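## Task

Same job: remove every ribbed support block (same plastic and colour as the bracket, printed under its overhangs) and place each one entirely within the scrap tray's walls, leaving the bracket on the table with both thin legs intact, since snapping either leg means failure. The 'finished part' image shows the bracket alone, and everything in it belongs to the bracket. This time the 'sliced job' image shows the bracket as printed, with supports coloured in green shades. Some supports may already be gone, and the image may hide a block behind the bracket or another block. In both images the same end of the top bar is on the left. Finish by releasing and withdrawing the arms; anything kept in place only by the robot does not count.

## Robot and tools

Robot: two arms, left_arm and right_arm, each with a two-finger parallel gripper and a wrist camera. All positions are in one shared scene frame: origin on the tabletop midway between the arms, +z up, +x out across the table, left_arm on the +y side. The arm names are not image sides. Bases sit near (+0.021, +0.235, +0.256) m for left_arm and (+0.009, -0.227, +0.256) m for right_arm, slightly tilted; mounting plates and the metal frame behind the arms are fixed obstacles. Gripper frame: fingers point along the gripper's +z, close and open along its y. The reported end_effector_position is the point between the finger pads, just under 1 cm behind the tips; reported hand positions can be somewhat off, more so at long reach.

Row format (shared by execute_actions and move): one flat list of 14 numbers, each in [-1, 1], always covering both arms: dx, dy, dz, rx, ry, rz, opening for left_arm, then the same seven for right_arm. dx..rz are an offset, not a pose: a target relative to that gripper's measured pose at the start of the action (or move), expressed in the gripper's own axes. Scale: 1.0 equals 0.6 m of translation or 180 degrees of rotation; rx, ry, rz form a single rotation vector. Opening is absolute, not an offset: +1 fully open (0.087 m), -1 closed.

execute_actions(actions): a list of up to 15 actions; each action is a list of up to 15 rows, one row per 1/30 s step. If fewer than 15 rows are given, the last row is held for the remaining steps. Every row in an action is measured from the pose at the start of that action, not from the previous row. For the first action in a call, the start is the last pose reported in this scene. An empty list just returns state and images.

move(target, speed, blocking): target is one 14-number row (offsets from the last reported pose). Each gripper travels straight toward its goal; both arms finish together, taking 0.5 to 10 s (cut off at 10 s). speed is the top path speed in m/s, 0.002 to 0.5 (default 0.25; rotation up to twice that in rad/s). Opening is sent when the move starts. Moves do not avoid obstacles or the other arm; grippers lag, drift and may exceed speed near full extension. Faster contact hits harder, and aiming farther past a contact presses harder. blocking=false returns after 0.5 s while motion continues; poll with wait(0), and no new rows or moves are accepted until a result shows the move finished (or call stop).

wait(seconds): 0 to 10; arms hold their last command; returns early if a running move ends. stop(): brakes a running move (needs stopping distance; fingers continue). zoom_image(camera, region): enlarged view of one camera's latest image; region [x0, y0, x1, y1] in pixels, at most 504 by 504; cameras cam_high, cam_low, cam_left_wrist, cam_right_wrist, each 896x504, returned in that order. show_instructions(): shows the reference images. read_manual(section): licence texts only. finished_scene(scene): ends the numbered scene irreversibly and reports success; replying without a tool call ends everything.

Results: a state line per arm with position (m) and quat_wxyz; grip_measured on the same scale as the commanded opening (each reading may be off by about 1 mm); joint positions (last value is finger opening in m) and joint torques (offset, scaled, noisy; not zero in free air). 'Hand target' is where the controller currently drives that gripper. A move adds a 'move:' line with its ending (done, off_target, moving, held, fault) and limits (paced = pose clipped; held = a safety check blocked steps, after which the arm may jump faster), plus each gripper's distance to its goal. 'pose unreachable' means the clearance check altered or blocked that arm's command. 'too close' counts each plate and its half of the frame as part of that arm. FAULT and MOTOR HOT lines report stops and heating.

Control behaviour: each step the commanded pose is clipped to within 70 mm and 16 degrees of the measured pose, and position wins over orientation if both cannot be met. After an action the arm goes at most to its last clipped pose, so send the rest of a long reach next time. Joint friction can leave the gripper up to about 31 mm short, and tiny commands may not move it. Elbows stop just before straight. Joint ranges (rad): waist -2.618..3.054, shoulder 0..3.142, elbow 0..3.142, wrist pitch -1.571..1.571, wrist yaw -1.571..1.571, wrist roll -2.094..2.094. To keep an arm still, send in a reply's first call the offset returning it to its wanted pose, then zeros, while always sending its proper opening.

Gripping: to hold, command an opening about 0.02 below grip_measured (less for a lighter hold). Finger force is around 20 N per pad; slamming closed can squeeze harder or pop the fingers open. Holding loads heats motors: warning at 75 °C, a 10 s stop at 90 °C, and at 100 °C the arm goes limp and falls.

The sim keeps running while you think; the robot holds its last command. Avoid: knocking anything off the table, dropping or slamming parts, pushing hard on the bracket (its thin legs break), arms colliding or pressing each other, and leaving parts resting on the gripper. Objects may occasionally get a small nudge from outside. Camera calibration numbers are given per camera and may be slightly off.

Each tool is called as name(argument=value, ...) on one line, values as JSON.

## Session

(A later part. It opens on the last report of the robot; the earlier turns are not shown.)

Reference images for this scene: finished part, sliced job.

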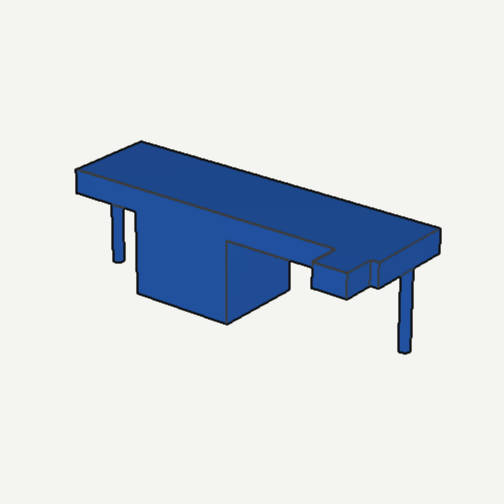

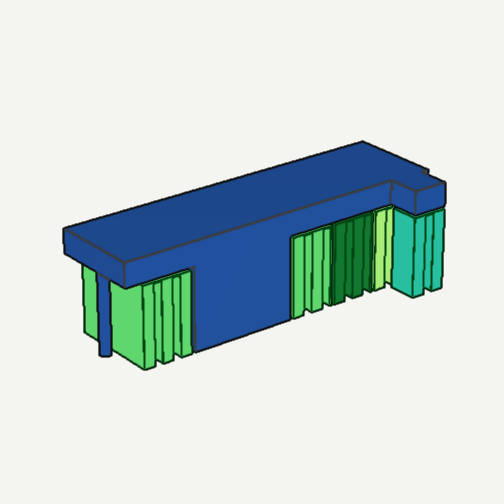

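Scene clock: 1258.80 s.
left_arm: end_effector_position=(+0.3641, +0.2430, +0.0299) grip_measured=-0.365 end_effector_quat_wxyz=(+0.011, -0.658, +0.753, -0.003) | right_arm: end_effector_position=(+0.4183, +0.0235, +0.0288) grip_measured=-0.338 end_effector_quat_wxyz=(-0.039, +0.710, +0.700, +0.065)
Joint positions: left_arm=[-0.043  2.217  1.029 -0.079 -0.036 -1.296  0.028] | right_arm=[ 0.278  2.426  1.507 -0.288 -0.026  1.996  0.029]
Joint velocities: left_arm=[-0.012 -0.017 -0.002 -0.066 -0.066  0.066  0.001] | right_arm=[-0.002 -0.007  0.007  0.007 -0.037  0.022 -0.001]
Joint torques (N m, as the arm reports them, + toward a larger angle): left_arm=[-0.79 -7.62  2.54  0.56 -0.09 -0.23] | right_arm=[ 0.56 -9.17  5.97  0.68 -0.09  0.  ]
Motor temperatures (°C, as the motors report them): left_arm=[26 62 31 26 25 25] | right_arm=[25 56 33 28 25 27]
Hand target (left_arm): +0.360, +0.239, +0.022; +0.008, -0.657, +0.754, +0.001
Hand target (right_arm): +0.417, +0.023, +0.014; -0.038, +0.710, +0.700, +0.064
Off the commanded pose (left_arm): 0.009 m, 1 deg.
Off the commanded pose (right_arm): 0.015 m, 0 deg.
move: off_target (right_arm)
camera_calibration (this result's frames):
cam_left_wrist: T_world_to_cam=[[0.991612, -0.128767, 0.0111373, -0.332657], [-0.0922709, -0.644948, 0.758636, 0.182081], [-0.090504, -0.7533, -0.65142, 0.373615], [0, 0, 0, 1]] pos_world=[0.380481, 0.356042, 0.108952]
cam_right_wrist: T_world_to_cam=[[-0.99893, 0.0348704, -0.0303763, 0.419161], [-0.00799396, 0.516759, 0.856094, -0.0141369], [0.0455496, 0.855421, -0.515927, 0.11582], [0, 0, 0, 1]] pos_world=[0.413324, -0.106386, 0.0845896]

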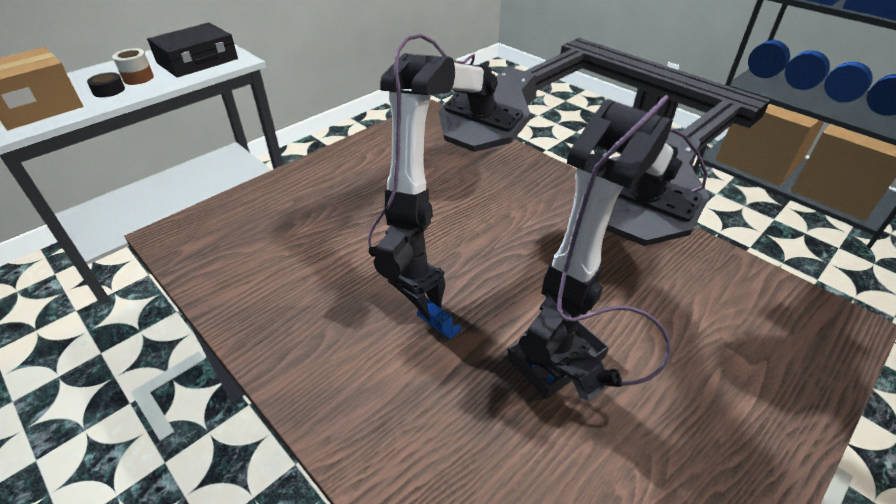

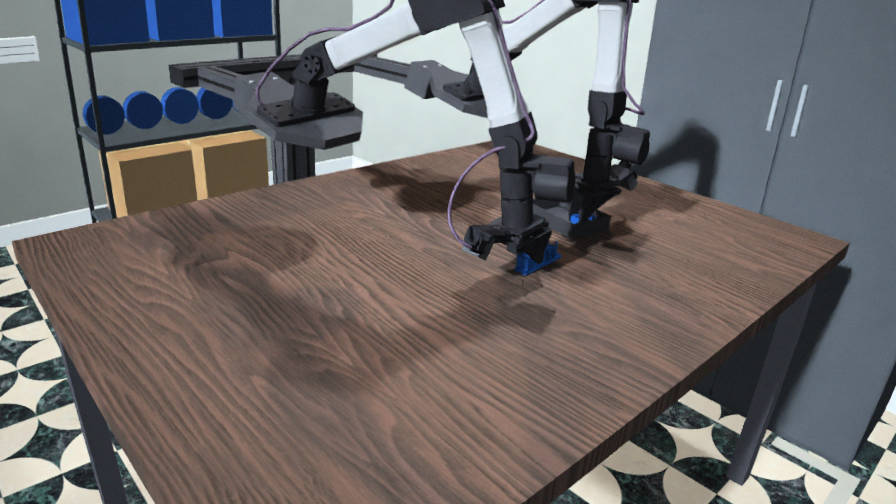

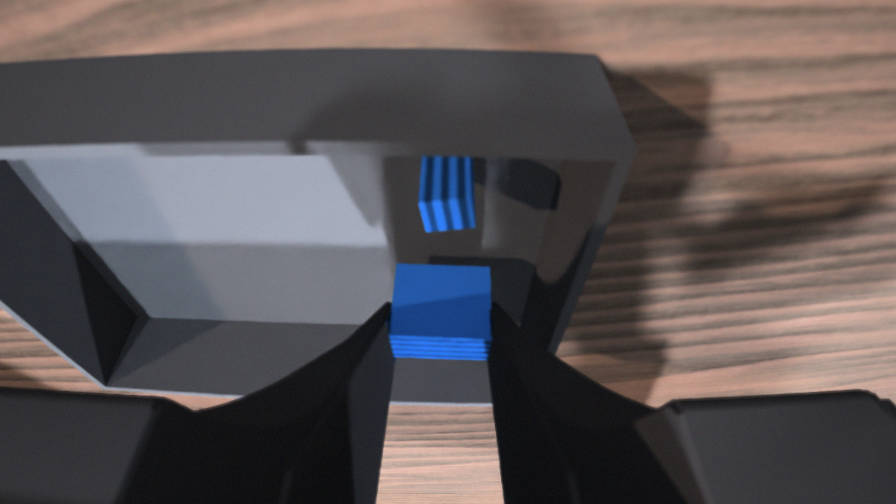

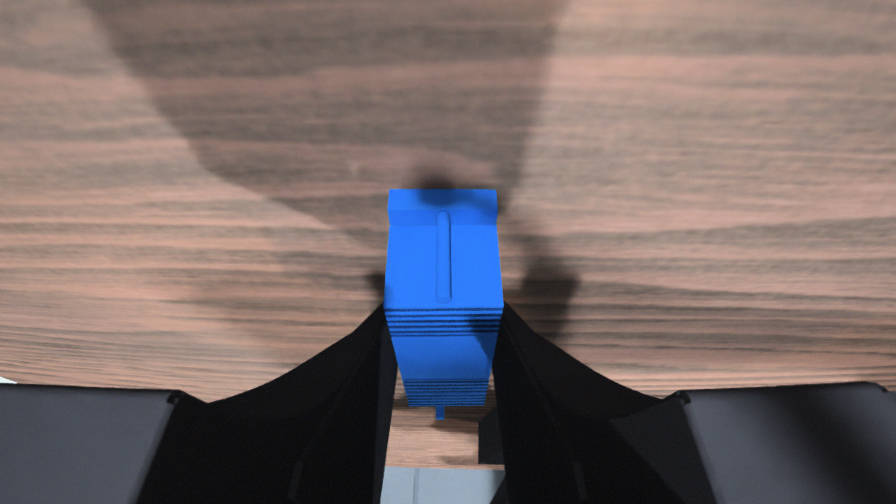

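move(target=[0.0115,0.0377,0.0197,-0.0255,0,0,-0.41,0,-0.0008,0.022,0,-0.035,0,-0.385], speed=0.04)

Scene clock: 1270.23 s.
left_arm: end_effector_position=(+0.3610, +0.2458, +0.0293) grip_measured=-0.365 end_effector_quat_wxyz=(+0.011, -0.661, +0.750, +0.008) | right_arm: end_effector_position=(+0.4213, +0.0238, +0.0271) grip_measured=-0.338 end_effector_quat_wxyz=(-0.005, +0.712, +0.702, +0.035)
Joint positions: left_arm=[-0.043  2.217  1.029 -0.09  -0.054 -1.303  0.028] | right_arm=[ 0.309  2.444  1.569 -0.366  0.069  2.025  0.029]
Joint velocities: left_arm=[-0.002 -0.002 -0.017 -0.051  0.022  0.007 -0.001] | right_arm=[-0.032 -0.007  0.022  0.007  0.037 -0.022 -0.   ]
Joint torques (N m, as the arm reports them, + toward a larger angle): left_arm=[-0.9  -6.75  2.    0.14 -0.15 -0.24] | right_arm=[  1.79 -10.26   6.04   0.39   0.23   0.12]
Motor temperatures (°C, as the motors report them): left_arm=[25 59 31 26 25 25] | right_arm=[25 55 33 28 25 27]
Hand target (left_arm): +0.341, +0.240, +0.019; -0.015, -0.658, +0.752, +0.027
Hand target (right_arm): +0.418, +0.025, +0.016; +0.001, +0.712, +0.701, +0.027
Off the commanded pose (left_arm): 0.024 m, 4 deg.
Off the commanded pose (right_arm): 0.012 m, 1 deg.
move: off_target (left_arm, right_arm)
camera_calibration (this result's frames):
cam_left_wrist: T_world_to_cam=[[0.992557, -0.121676, -0.0050427, -0.330829], [-0.076881, -0.658188, 0.748918, 0.182051], [-0.094444, -0.742956, -0.662644, 0.374264], [0, 0, 0, 1]] pos_world=[0.37771, 0.357632, 0.109994]
cam_right_wrist: T_world_to_cam=[[-0.998665, 0.034787, -0.0381846, 0.42226], [-0.0101636, 0.592448, 0.805545, -0.0123024], [0.0506449, 0.804858, -0.591303, 0.115642], [0, 0, 0, 1]] pos_world=[0.415715, -0.100476, 0.0944132]

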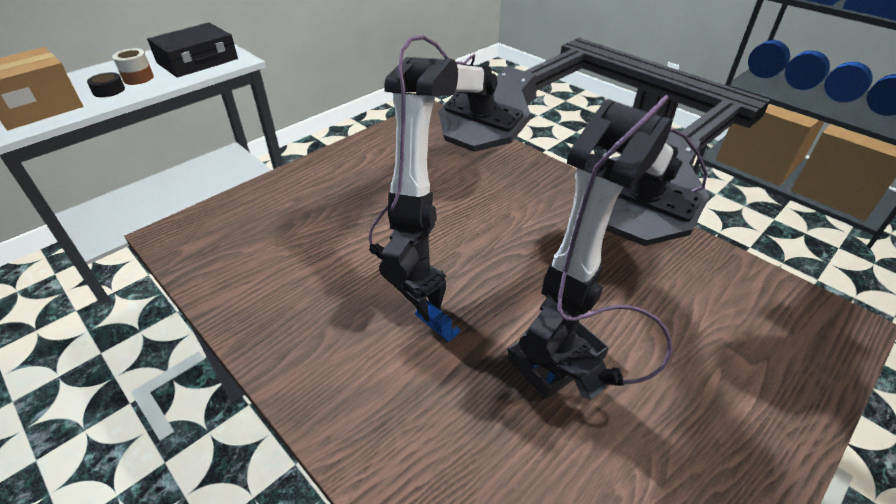

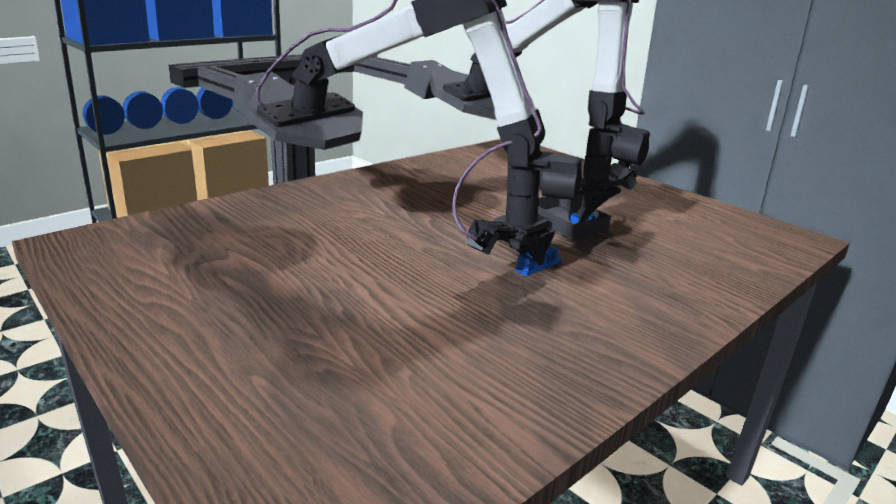

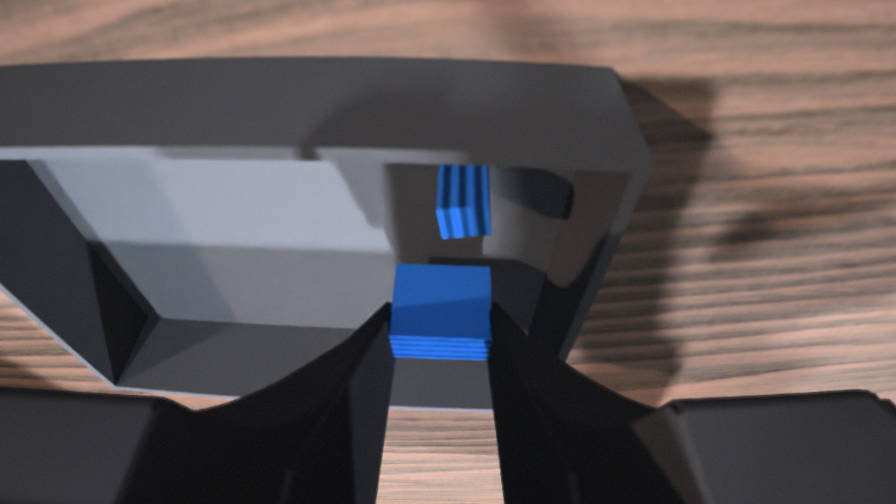

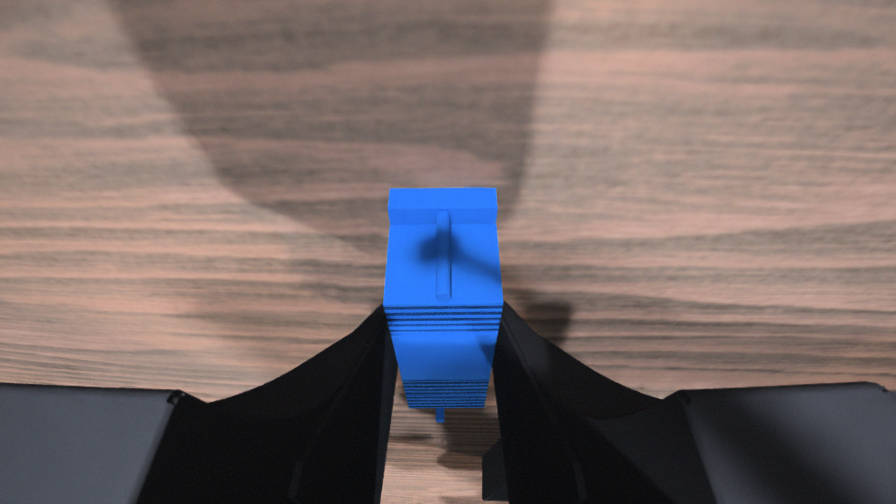

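execute_actions(actions=[[[0,0,0,0,0,0,-0.40,0,0,0.012,0,0,0,-0.385],[0,0,0,0,0,0,-0.39,0,0,0.012,0,0,0,-0.385],[0,0,0,0,0,0,-0.38,0,0,0.012,0,0,0,-0.385],[0,0,0,0,0,0,-0.37,0,0,0.012,0,0,0,-0.385],[0,0,0,0,0,0,-0.36,0,0,0.012,0,0,0,-0.385],[0,0,0,0,0,0,-0.35,0,0,0.012,0,0,0,-0.385],[0,0,0,0,0,0,-0.335,0,0,0.012,0,0,0,-0.385],[0,0,0,0,0,0,-0.32,0,0,0.012,0,0,0,-0.385],[0,0,0,0,0,0,-0.30,0,0,0.012,0,0,0,-0.385],[0,0,0,0,0,0,-0.28,0,0,0.012,0,0,0,-0.385],[0,0,0,0,0,0,-0.26,0,0,0.012,0,0,0,-0.385],[0,0,0,0,0,0,-0.24,0,0,0.012,0,0,0,-0.385]]])

move(target=[0,0,-0.1,-0.008,0,0,-0.24,0,0,0.012,0,0,0,-0.385], speed=0.08)

Scene clock: 1275.17 s.
left_arm: end_effector_position=(+0.3608, +0.2459, +0.0293) grip_measured=-0.240 end_effector_quat_wxyz=(+0.011, -0.661, +0.750, +0.009) | right_arm: end_effector_position=(+0.4214, +0.0239, +0.0271) grip_measured=-0.338 end_effector_quat_wxyz=(-0.005, +0.712, +0.702, +0.035)
Joint positions: left_arm=[-0.043  2.217  1.029 -0.091 -0.055 -1.303  0.033] | right_arm=[ 0.309  2.444  1.57  -0.367  0.069  2.025  0.029]
Joint velocities: left_arm=[-0.007  0.012 -0.012 -0.066 -0.022 -0.022  0.   ] | right_arm=[-0.007 -0.012  0.017  0.022 -0.066 -0.037 -0.001]
Joint torques (N m, as the arm reports them, + toward a larger angle): left_arm=[ 0.21 -9.54  2.36  0.37 -0.06 -0.16] | right_arm=[  0.83 -11.15   5.45   0.47  -0.03   0.01]
Motor temperatures (°C, as the motors report them): left_arm=[25 58 31 26 25 25] | right_arm=[26 56 33 28 25 27]
Hand target (left_arm): +0.361, +0.246, +0.029; +0.011, -0.661, +0.750, +0.008
Hand target (right_arm): +0.422, +0.024, +0.020; -0.005, +0.712, +0.702, +0.035
Off the commanded pose (left_arm): 0.000 m, 0 deg.
Off the commanded pose (right_arm): 0.007 m, 0 deg.
camera_calibration (this result's frames):
cam_left_wrist: T_world_to_cam=[[0.992597, -0.121308, -0.00596663, -0.330703], [-0.0760019, -0.6587, 0.748557, 0.18194], [-0.0947363, -0.742562, -0.663043, 0.374331], [0, 0, 0, 1]] pos_world=[0.377545, 0.357691, 0.110032]
cam_right_wrist: T_world_to_cam=[[-0.998672, 0.0347759, -0.0380111, 0.4223], [-0.0100475, 0.59217, 0.805751, -0.0124623], [0.0505298, 0.805063, -0.591034, 0.115651], [0, 0, 0, 1]] pos_world=[0.41577, -0.100412, 0.0944472]

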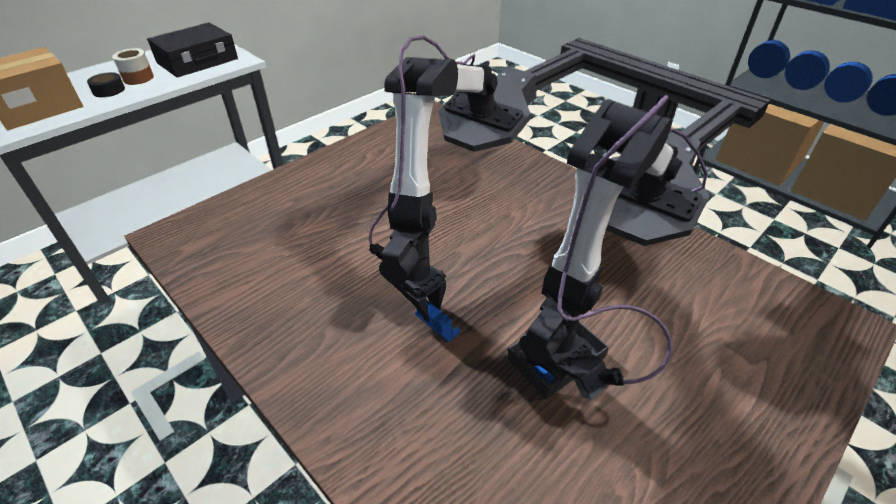

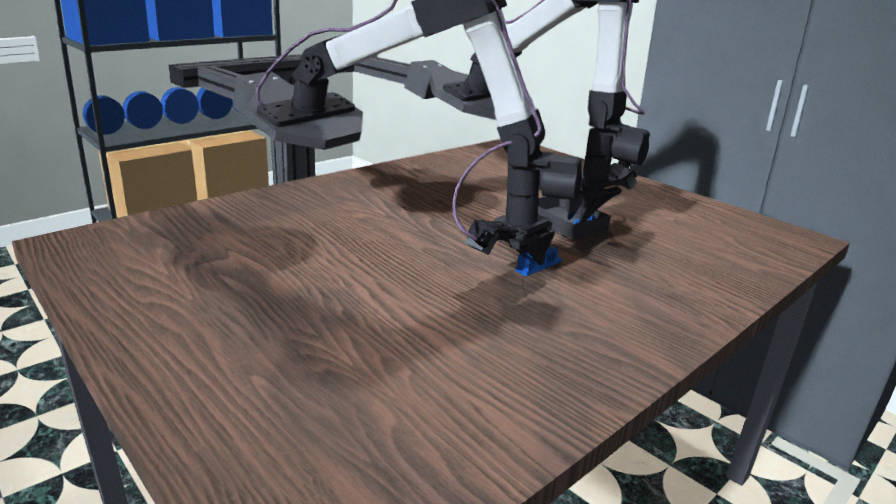

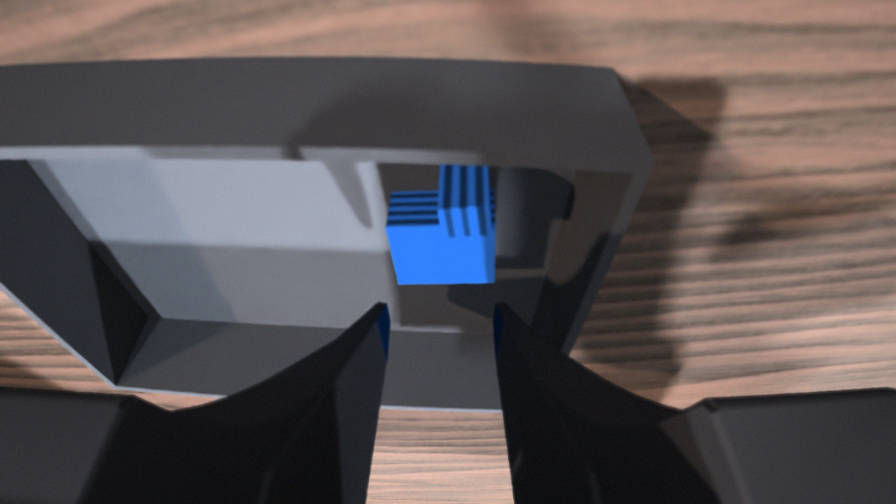

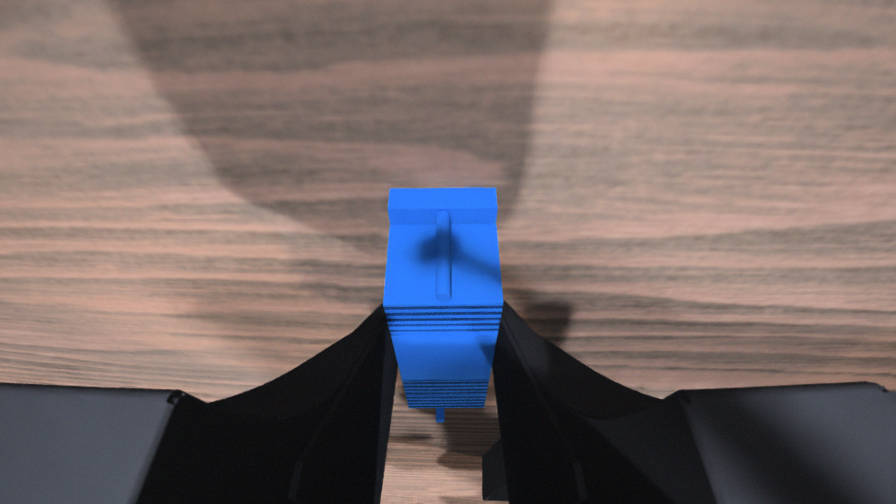

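Scene clock: 1276.43 s.
left_arm: end_effector_position=(+0.3715, +0.2498, +0.0884) grip_measured=-0.240 end_effector_quat_wxyz=(+0.014, -0.663, +0.748, +0.009) | right_arm: end_effector_position=(+0.4214, +0.0239, +0.0271) grip_measured=-0.338 end_effector_quat_wxyz=(-0.005, +0.712, +0.702, +0.035)
Joint positions: left_arm=[-0.043  2.021  1.029 -0.284 -0.059 -1.31   0.033] | right_arm=[ 0.309  2.444  1.57  -0.367  0.069  2.025  0.029]
Joint velocities: left_arm=[ 0.002  0.002  0.007  0.037 -0.066  0.051  0.   ] | right_arm=[-0.007 -0.002  0.007  0.022 -0.081 -0.066 -0.   ]
Joint torques (N m, as the arm reports them, + toward a larger angle): left_arm=[-1.01 -9.99  2.24  0.21 -0.12 -0.21] | right_arm=[  0.75 -11.06   5.53   0.48  -0.01   0.01]
Motor temperatures (°C, as the motors report them): left_arm=[25 58 31 26 25 25] | right_arm=[26 56 33 28 25 27]
Hand target (left_arm): +0.361, +0.245, +0.090; +0.003, -0.661, +0.750, +0.018
Hand target (right_arm): +0.422, +0.024, +0.020; -0.005, +0.712, +0.702, +0.035
Off the commanded pose (left_arm): 0.012 m, 2 deg.
Off the commanded pose (right_arm): 0.007 m, 0 deg.
move: off_target (left_arm)
camera_calibration (this result's frames):
cam_left_wrist: T_world_to_cam=[[0.993439, -0.114318, -0.00314472, -0.342783], [-0.0738987, -0.662693, 0.745236, 0.141628], [-0.0872776, -0.740115, -0.666793, 0.414337], [0, 0, 0, 1]] pos_world=[0.387162, 0.361326, 0.169653]
cam_right_wrist: T_world_to_cam=[[-0.998672, 0.0347759, -0.0380111, 0.4223], [-0.0100475, 0.59217, 0.805751, -0.0124623], [0.0505298, 0.805063, -0.591034, 0.115651], [0, 0, 0, 1]] pos_world=[0.41577, -0.100412, 0.0944472]

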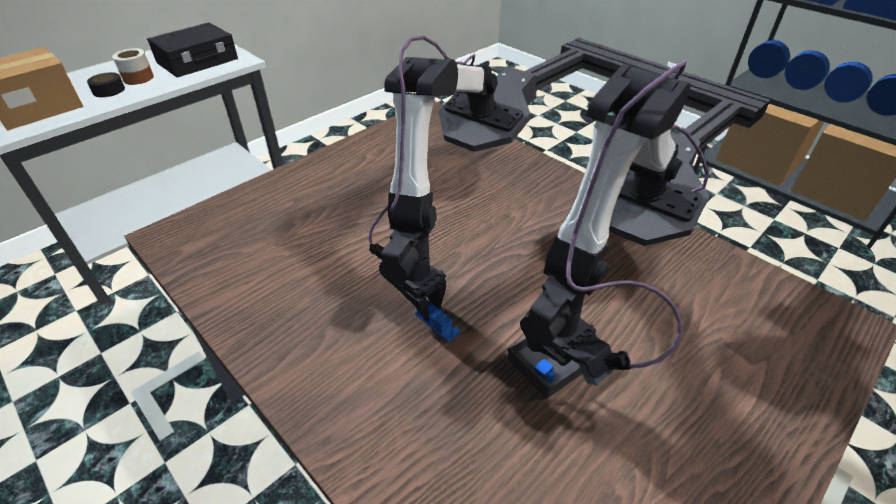

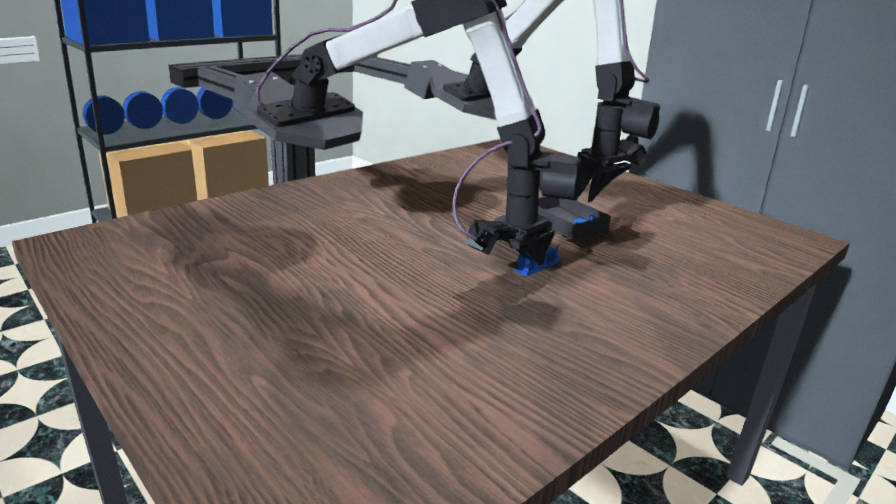

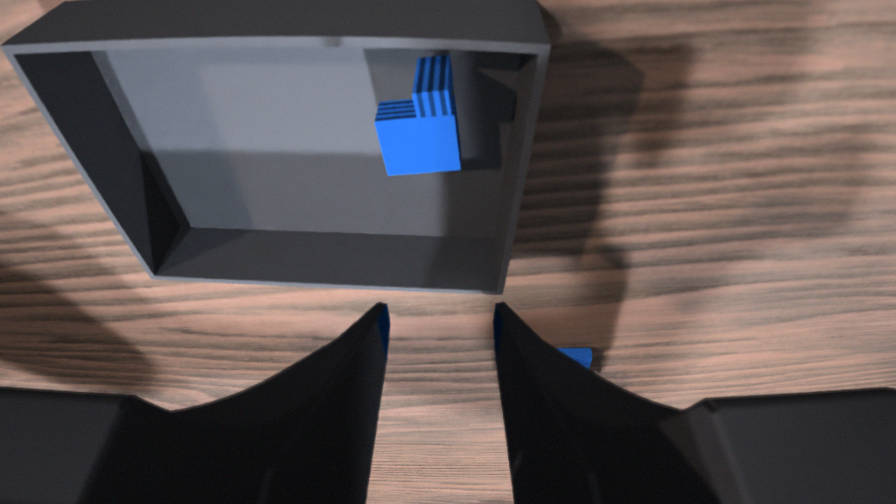

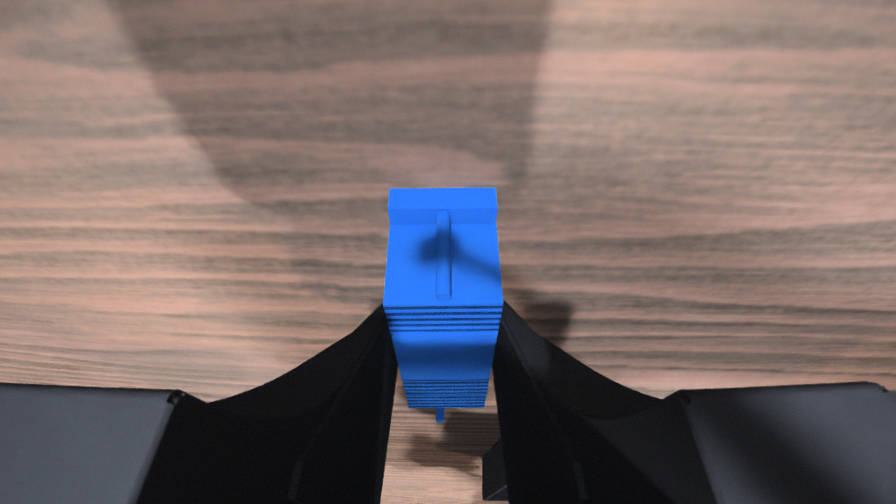

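move(target=[0.3189,-0.1175,0.0308,-0.012,0.036,-0.04,0.1,-0.0205,0,0.0088,0.015,0.041,0,-0.12], speed=0.15)

Scene clock: 1293.20 s.
left_arm: end_effector_position=(+0.4235, +0.0500, +0.0746) grip_measured=+0.100 end_effector_quat_wxyz=(-0.032, -0.709, +0.704, -0.032) | right_arm: end_effector_position=(+0.4323, +0.0194, +0.0328) grip_measured=-0.120 end_effector_quat_wxyz=(-0.059, +0.707, +0.701, +0.075)
Joint positions: left_arm=[-0.502  2.277  1.387 -0.411 -0.064 -1.879  0.048] | right_arm=[ 0.24   2.444  1.57  -0.332 -0.084  1.958  0.038]
Joint velocities: left_arm=[ 0.007  0.022  0.007 -0.081 -0.007 -0.007  0.   ] | right_arm=[-0.022 -0.007 -0.017  0.007 -0.051 -0.022  0.   ]
Joint torques (N m, as the arm reports them, + toward a larger angle): left_arm=[-1.76 -8.82  5.97  0.18  0.11 -0.2 ] | right_arm=[ -0.39 -11.52   2.83   0.48  -0.24  -0.07]
Motor temperatures (°C, as the motors report them): left_arm=[25 58 31 26 25 25] | right_arm=[26 57 33 28 25 27]
Hand target (left_arm): +0.416, +0.048, +0.066; +0.043, +0.709, -0.703, +0.019
Hand target (right_arm): +0.422, +0.012, +0.021; -0.067, +0.708, +0.700, +0.063
Off the commanded pose (left_arm): 0.012 m, 2 deg.
Off the commanded pose (right_arm): 0.018 m, 2 deg.
move: off_target (left_arm, right_arm)
camera_calibration (this result's frames):
cam_left_wrist: T_world_to_cam=[[0.999911, 0.0110374, -0.00753721, -0.42604], [0.0124836, -0.569819, 0.821675, -0.0236108], [0.00477434, -0.821696, -0.569906, 0.219662], [0, 0, 0, 1]] pos_world=[0.425248, 0.171744, 0.141376]
cam_right_wrist: T_world_to_cam=[[-0.999467, 0.0287941, -0.0153708, 0.433325], [0.000330097, 0.479814, 0.87737, -0.0188779], [0.0326382, 0.876897, -0.479568, 0.12473], [0, 0, 0, 1]] pos_world=[0.429029, -0.112795, 0.0830399]

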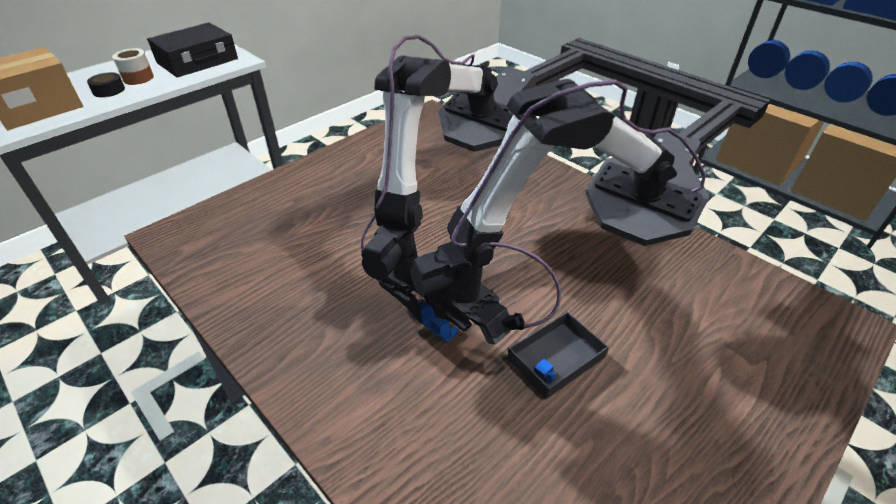

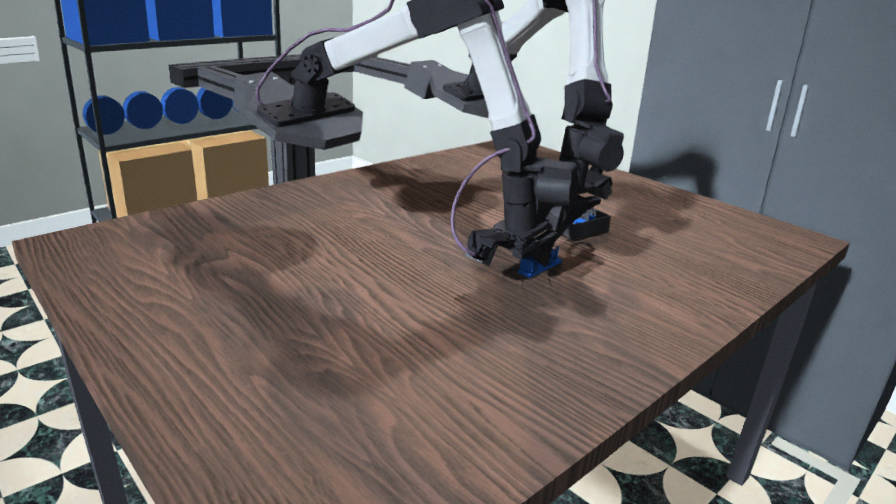

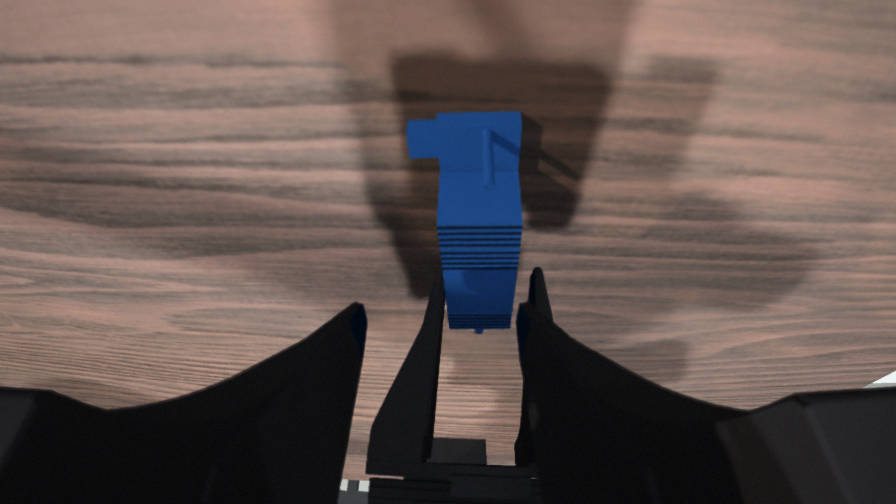

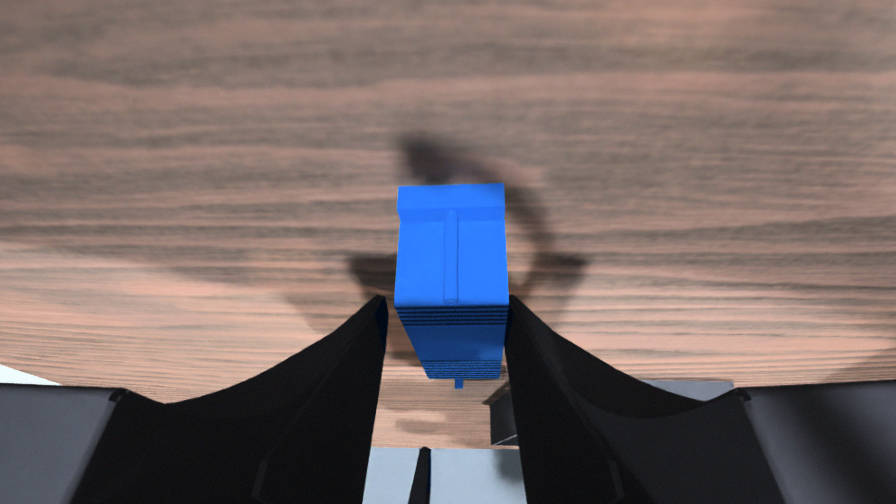

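move(target=[0.0073,-0.0223,0.0017,0.0076,0.0024,-0.0005,0.1,-0.0158,-0.0303,0.0368,0.0162,-0.0066,0.0015,-0.12], speed=0.04)

Scene clock: 1318.57 s.
left_arm: end_effector_position=(+0.4341, +0.0474, +0.0792) grip_measured=+0.100 end_effector_quat_wxyz=(-0.026, -0.710, +0.702, -0.043) | right_arm: end_effector_position=(+0.4187, +0.0156, +0.0152) grip_measured=-0.120 end_effector_quat_wxyz=(-0.067, +0.707, +0.702, +0.057)
Joint positions: left_arm=[-0.502  2.277  1.413 -0.414 -0.064 -1.881  0.048] | right_arm=[ 0.24   2.485  1.57  -0.332 -0.085  1.958  0.038]
Joint velocities: left_arm=[-0.002 -0.007  0.007 -0.066  0.007  0.037 -0.   ] | right_arm=[-0.017 -0.002 -0.012  0.022 -0.022 -0.022 -0.001]
Joint torques (N m, as the arm reports them, + toward a larger angle): left_arm=[-1.58 -9.63  6.16  0.45  0.03 -0.15] | right_arm=[  0.67 -11.5    4.6    0.28  -0.09   0.04]
Motor temperatures (°C, as the motors report them): left_arm=[25 57 32 26 25 25] | right_arm=[25 58 32 28 25 27]
Hand target (left_arm): +0.437, +0.046, +0.074; +0.026, +0.710, -0.703, +0.043
Hand target (right_arm): +0.415, +0.014, +0.009; -0.069, +0.707, +0.702, +0.050
Off the commanded pose (left_arm): 0.006 m, 0 deg.
Off the commanded pose (right_arm): 0.008 m, 1 deg.
move: done
camera_calibration (this result's frames):
cam_left_wrist: T_world_to_cam=[[0.999759, 0.0168081, 0.014101, -0.438504], [-0.00216266, -0.564085, 0.825714, -0.0232189], [0.0218328, -0.825546, -0.563913, 0.212416], [0, 0, 0, 1]] pos_world=[0.433711, 0.169632, 0.145139]
cam_right_wrist: T_world_to_cam=[[-0.999435, 0.0250326, 0.0224237, 0.418992], [0.0318534, 0.492847, 0.869533, -0.0149591], [0.0107152, 0.869756, -0.493366, 0.129599], [0, 0, 0, 1]] pos_world=[0.417844, -0.115835, 0.0675517]

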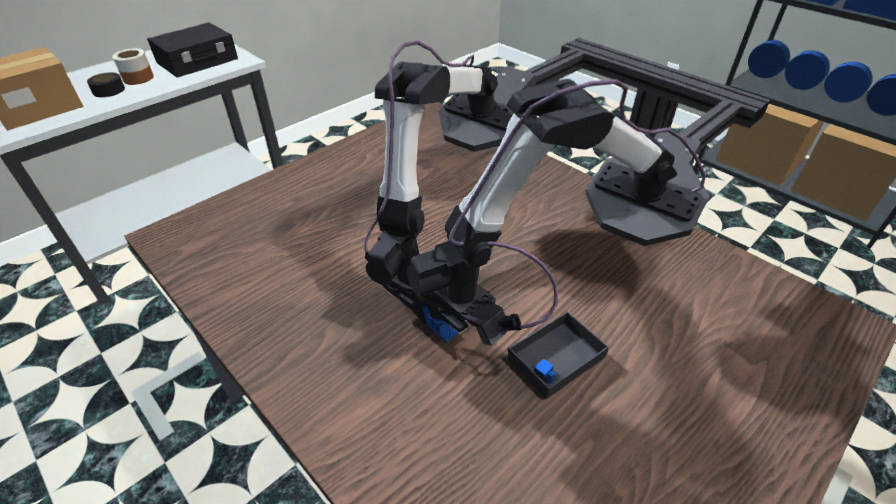

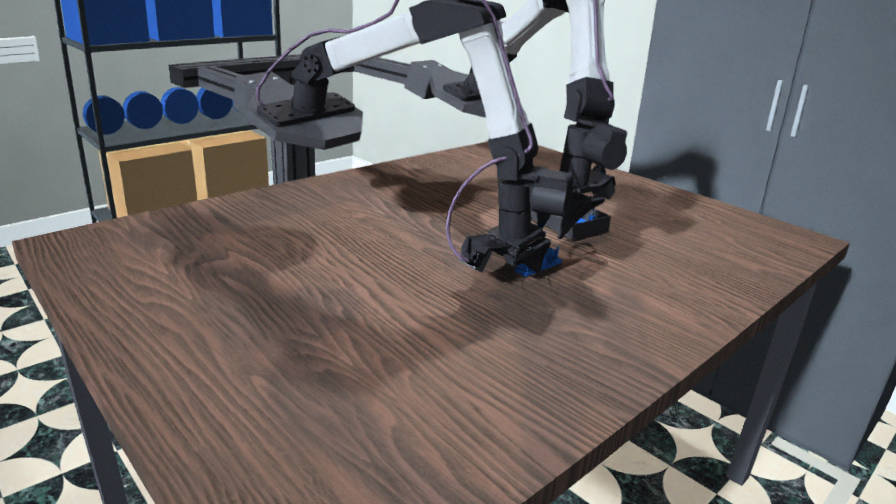

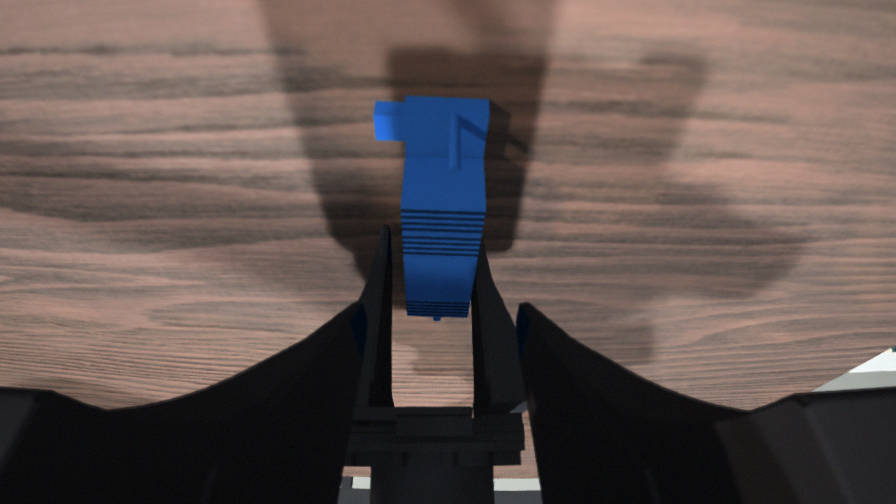

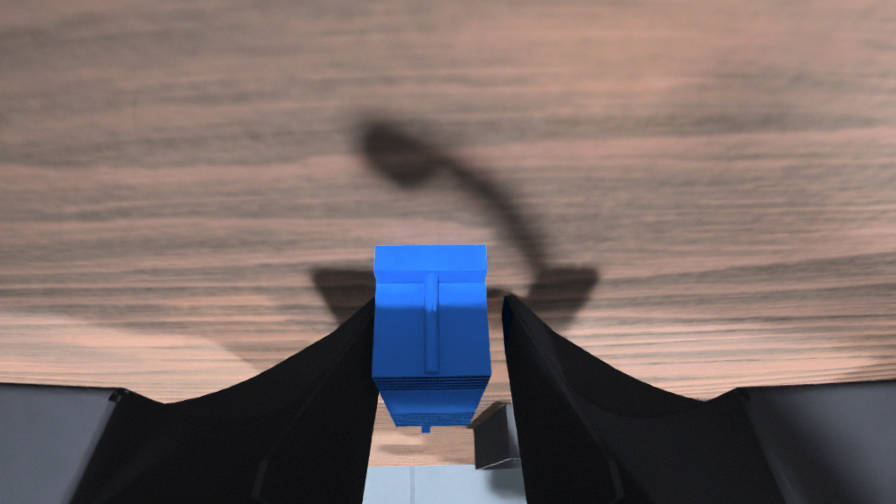

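execute_actions(actions=[[[0,0,0,0,0,0,0.1,0,0,0,0,0,0,-0.14],[0,0,0,0,0,0,0.1,0,0,0,0,0,0,-0.16],[0,0,0,0,0,0,0.1,0,0,0,0,0,0,-0.18],[0,0,0,0,0,0,0.1,0,0,0,0,0,0,-0.20],[0,0,0,0,0,0,0.1,0,0,0,0,0,0,-0.22],[0,0,0,0,0,0,0.1,0,0,0,0,0,0,-0.24],[0,0,0,0,0,0,0.1,0,0,0,0,0,0,-0.26],[0,0,0,0,0,0,0.1,0,0,0,0,0,0,-0.28],[0,0,0,0,0,0,0.1,0,0,0,0,0,0,-0.295],[0,0,0,0,0,0,0.1,0,0,0,0,0,0,-0.31],[0,0,0,0,0,0,0.1,0,0,0,0,0,0,-0.32],[0,0,0,0,0,0,0.1,0,0,0,0,0,0,-0.33],[0,0,0,0,0,0,0.1,0,0,0,0,0,0,-0.338],[0,0,0,0,0,0,0.1,0,0,0,0,0,0,-0.346],[0,0,0,0,0,0,0.1,0,0,0,0,0,0,-0.354]],[[0,0,0,0,0,0,0.1,0,0,0,0,0,0,-0.362],[0,0,0,0,0,0,0.1,0,0,0,0,0,0,-0.37],[0,0,0,0,0,0,0.1,0,0,0,0,0,0,-0.378],[0,0,0,0,0,0,0.1,0,0,0.003,0,0,0,-0.385],[0,0,0,0,0,0,0.1,0,0,0.006,0,0,0,-0.39]]])

zoom_image(camera="cam_left_wrist", region=[330,80,550,340])

Scene clock: 1326.33 s.
left_arm: end_effector_position=(+0.4341, +0.0474, +0.0792) grip_measured=+0.100 end_effector_quat_wxyz=(-0.026, -0.710, +0.702, -0.043) | right_arm: end_effector_position=(+0.4188, +0.0157, +0.0152) grip_measured=-0.326 end_effector_quat_wxyz=(-0.067, +0.707, +0.702, +0.057)
Joint positions: left_arm=[-0.502  2.277  1.413 -0.414 -0.064 -1.881  0.048] | right_arm=[ 0.24   2.485  1.57  -0.331 -0.085  1.958  0.029]
Joint velocities: left_arm=[ 0.012 -0.007 -0.017  0.066 -0.051 -0.037 -0.   ] | right_arm=[ 0.012  0.007  0.007 -0.022 -0.022  0.081  0.   ]
Joint torques (N m, as the arm reports them, + toward a larger angle): left_arm=[ -1.54 -11.28   4.51   0.4    0.02  -0.17] | right_arm=[  0.66 -12.01   4.77   0.38  -0.12   0.04]
Motor temperatures (°C, as the motors report them): left_arm=[25 57 33 26 25 25] | right_arm=[25 59 32 28 25 27]
Hand target (left_arm): +0.434, +0.047, +0.079; +0.026, +0.710, -0.702, +0.043
Hand target (right_arm): +0.419, +0.016, +0.012; -0.067, +0.707, +0.702, +0.057
Off the commanded pose (left_arm): 0.000 m, 0 deg.
Off the commanded pose (right_arm): 0.004 m, 0 deg.
camera_calibration (this result's frames):
cam_left_wrist: T_world_to_cam=[[0.999759, 0.0168081, 0.014101, -0.438504], [-0.00216266, -0.564085, 0.825714, -0.0232189], [0.0218328, -0.825546, -0.563913, 0.212416], [0, 0, 0, 1]] pos_world=[0.433711, 0.169632, 0.145139]
cam_right_wrist: T_world_to_cam=[[-0.999442, 0.025061, 0.0220743, 0.419086], [0.0315619, 0.492724, 0.869613, -0.0148651], [0.0109169, 0.869825, -0.49324, 0.129486], [0, 0, 0, 1]] pos_world=[0.417908, -0.115809, 0.0675437]

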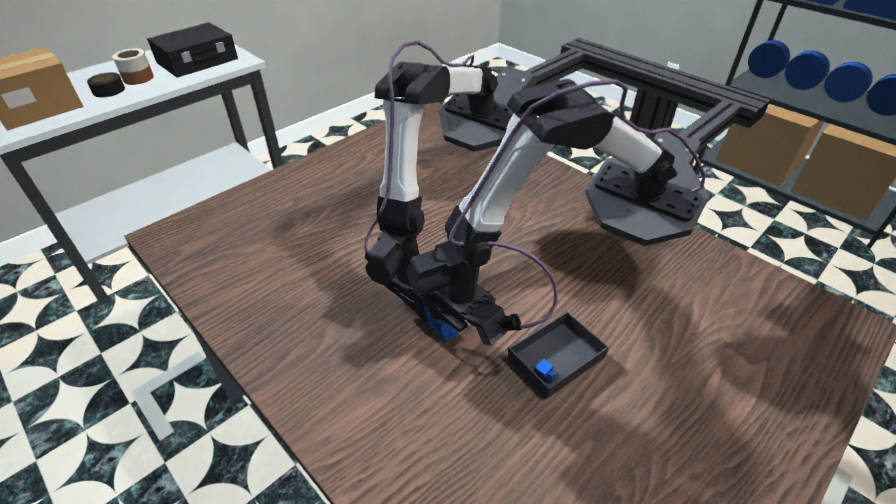

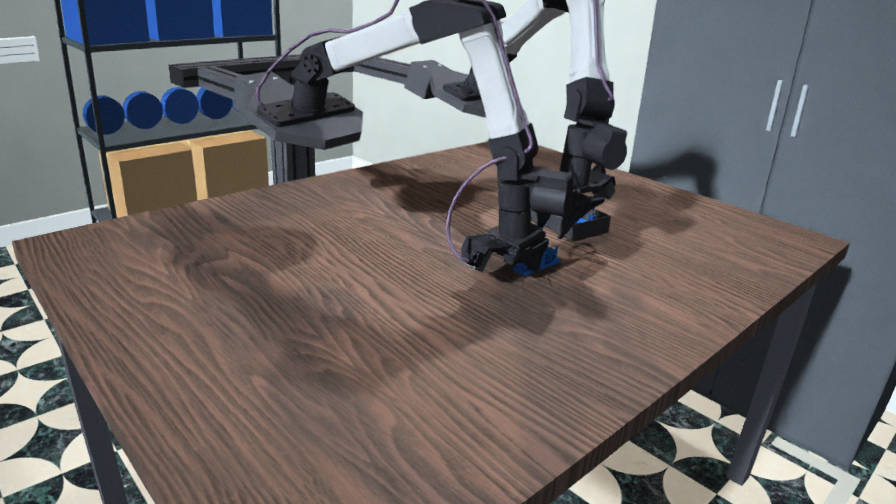

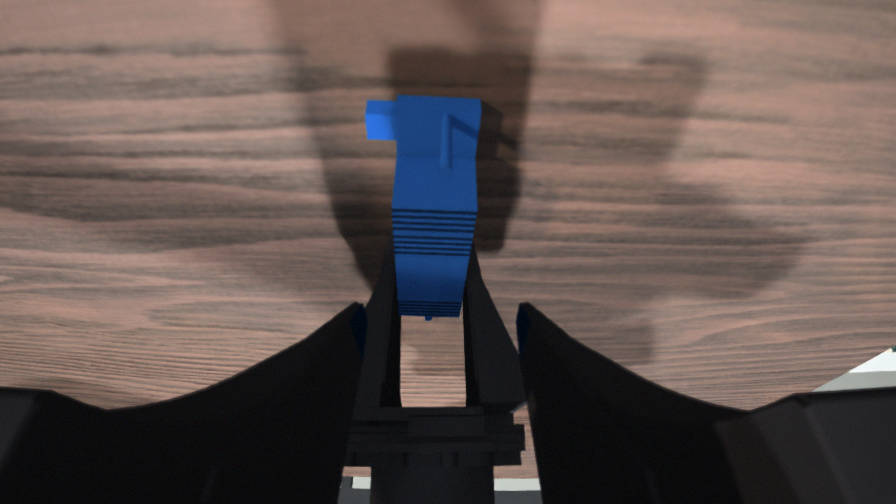

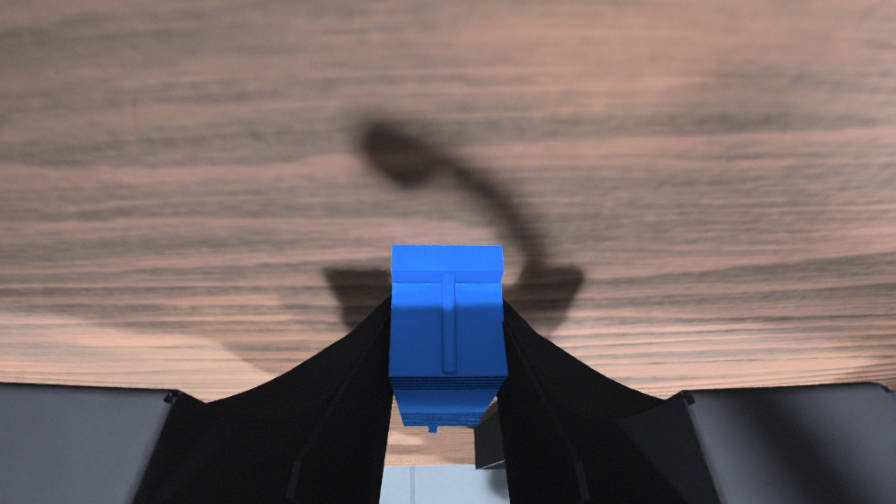

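Region (330, 80, 550, 340) of cam_left_wrist's 896x504 image, scaled by 1.938, with more detail than that image has; it fills the left 426 columns of this view, and the rest is white.

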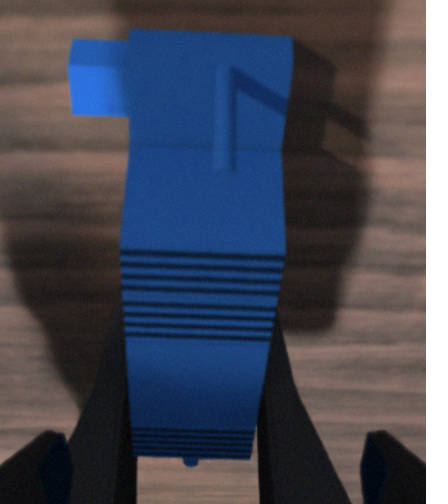

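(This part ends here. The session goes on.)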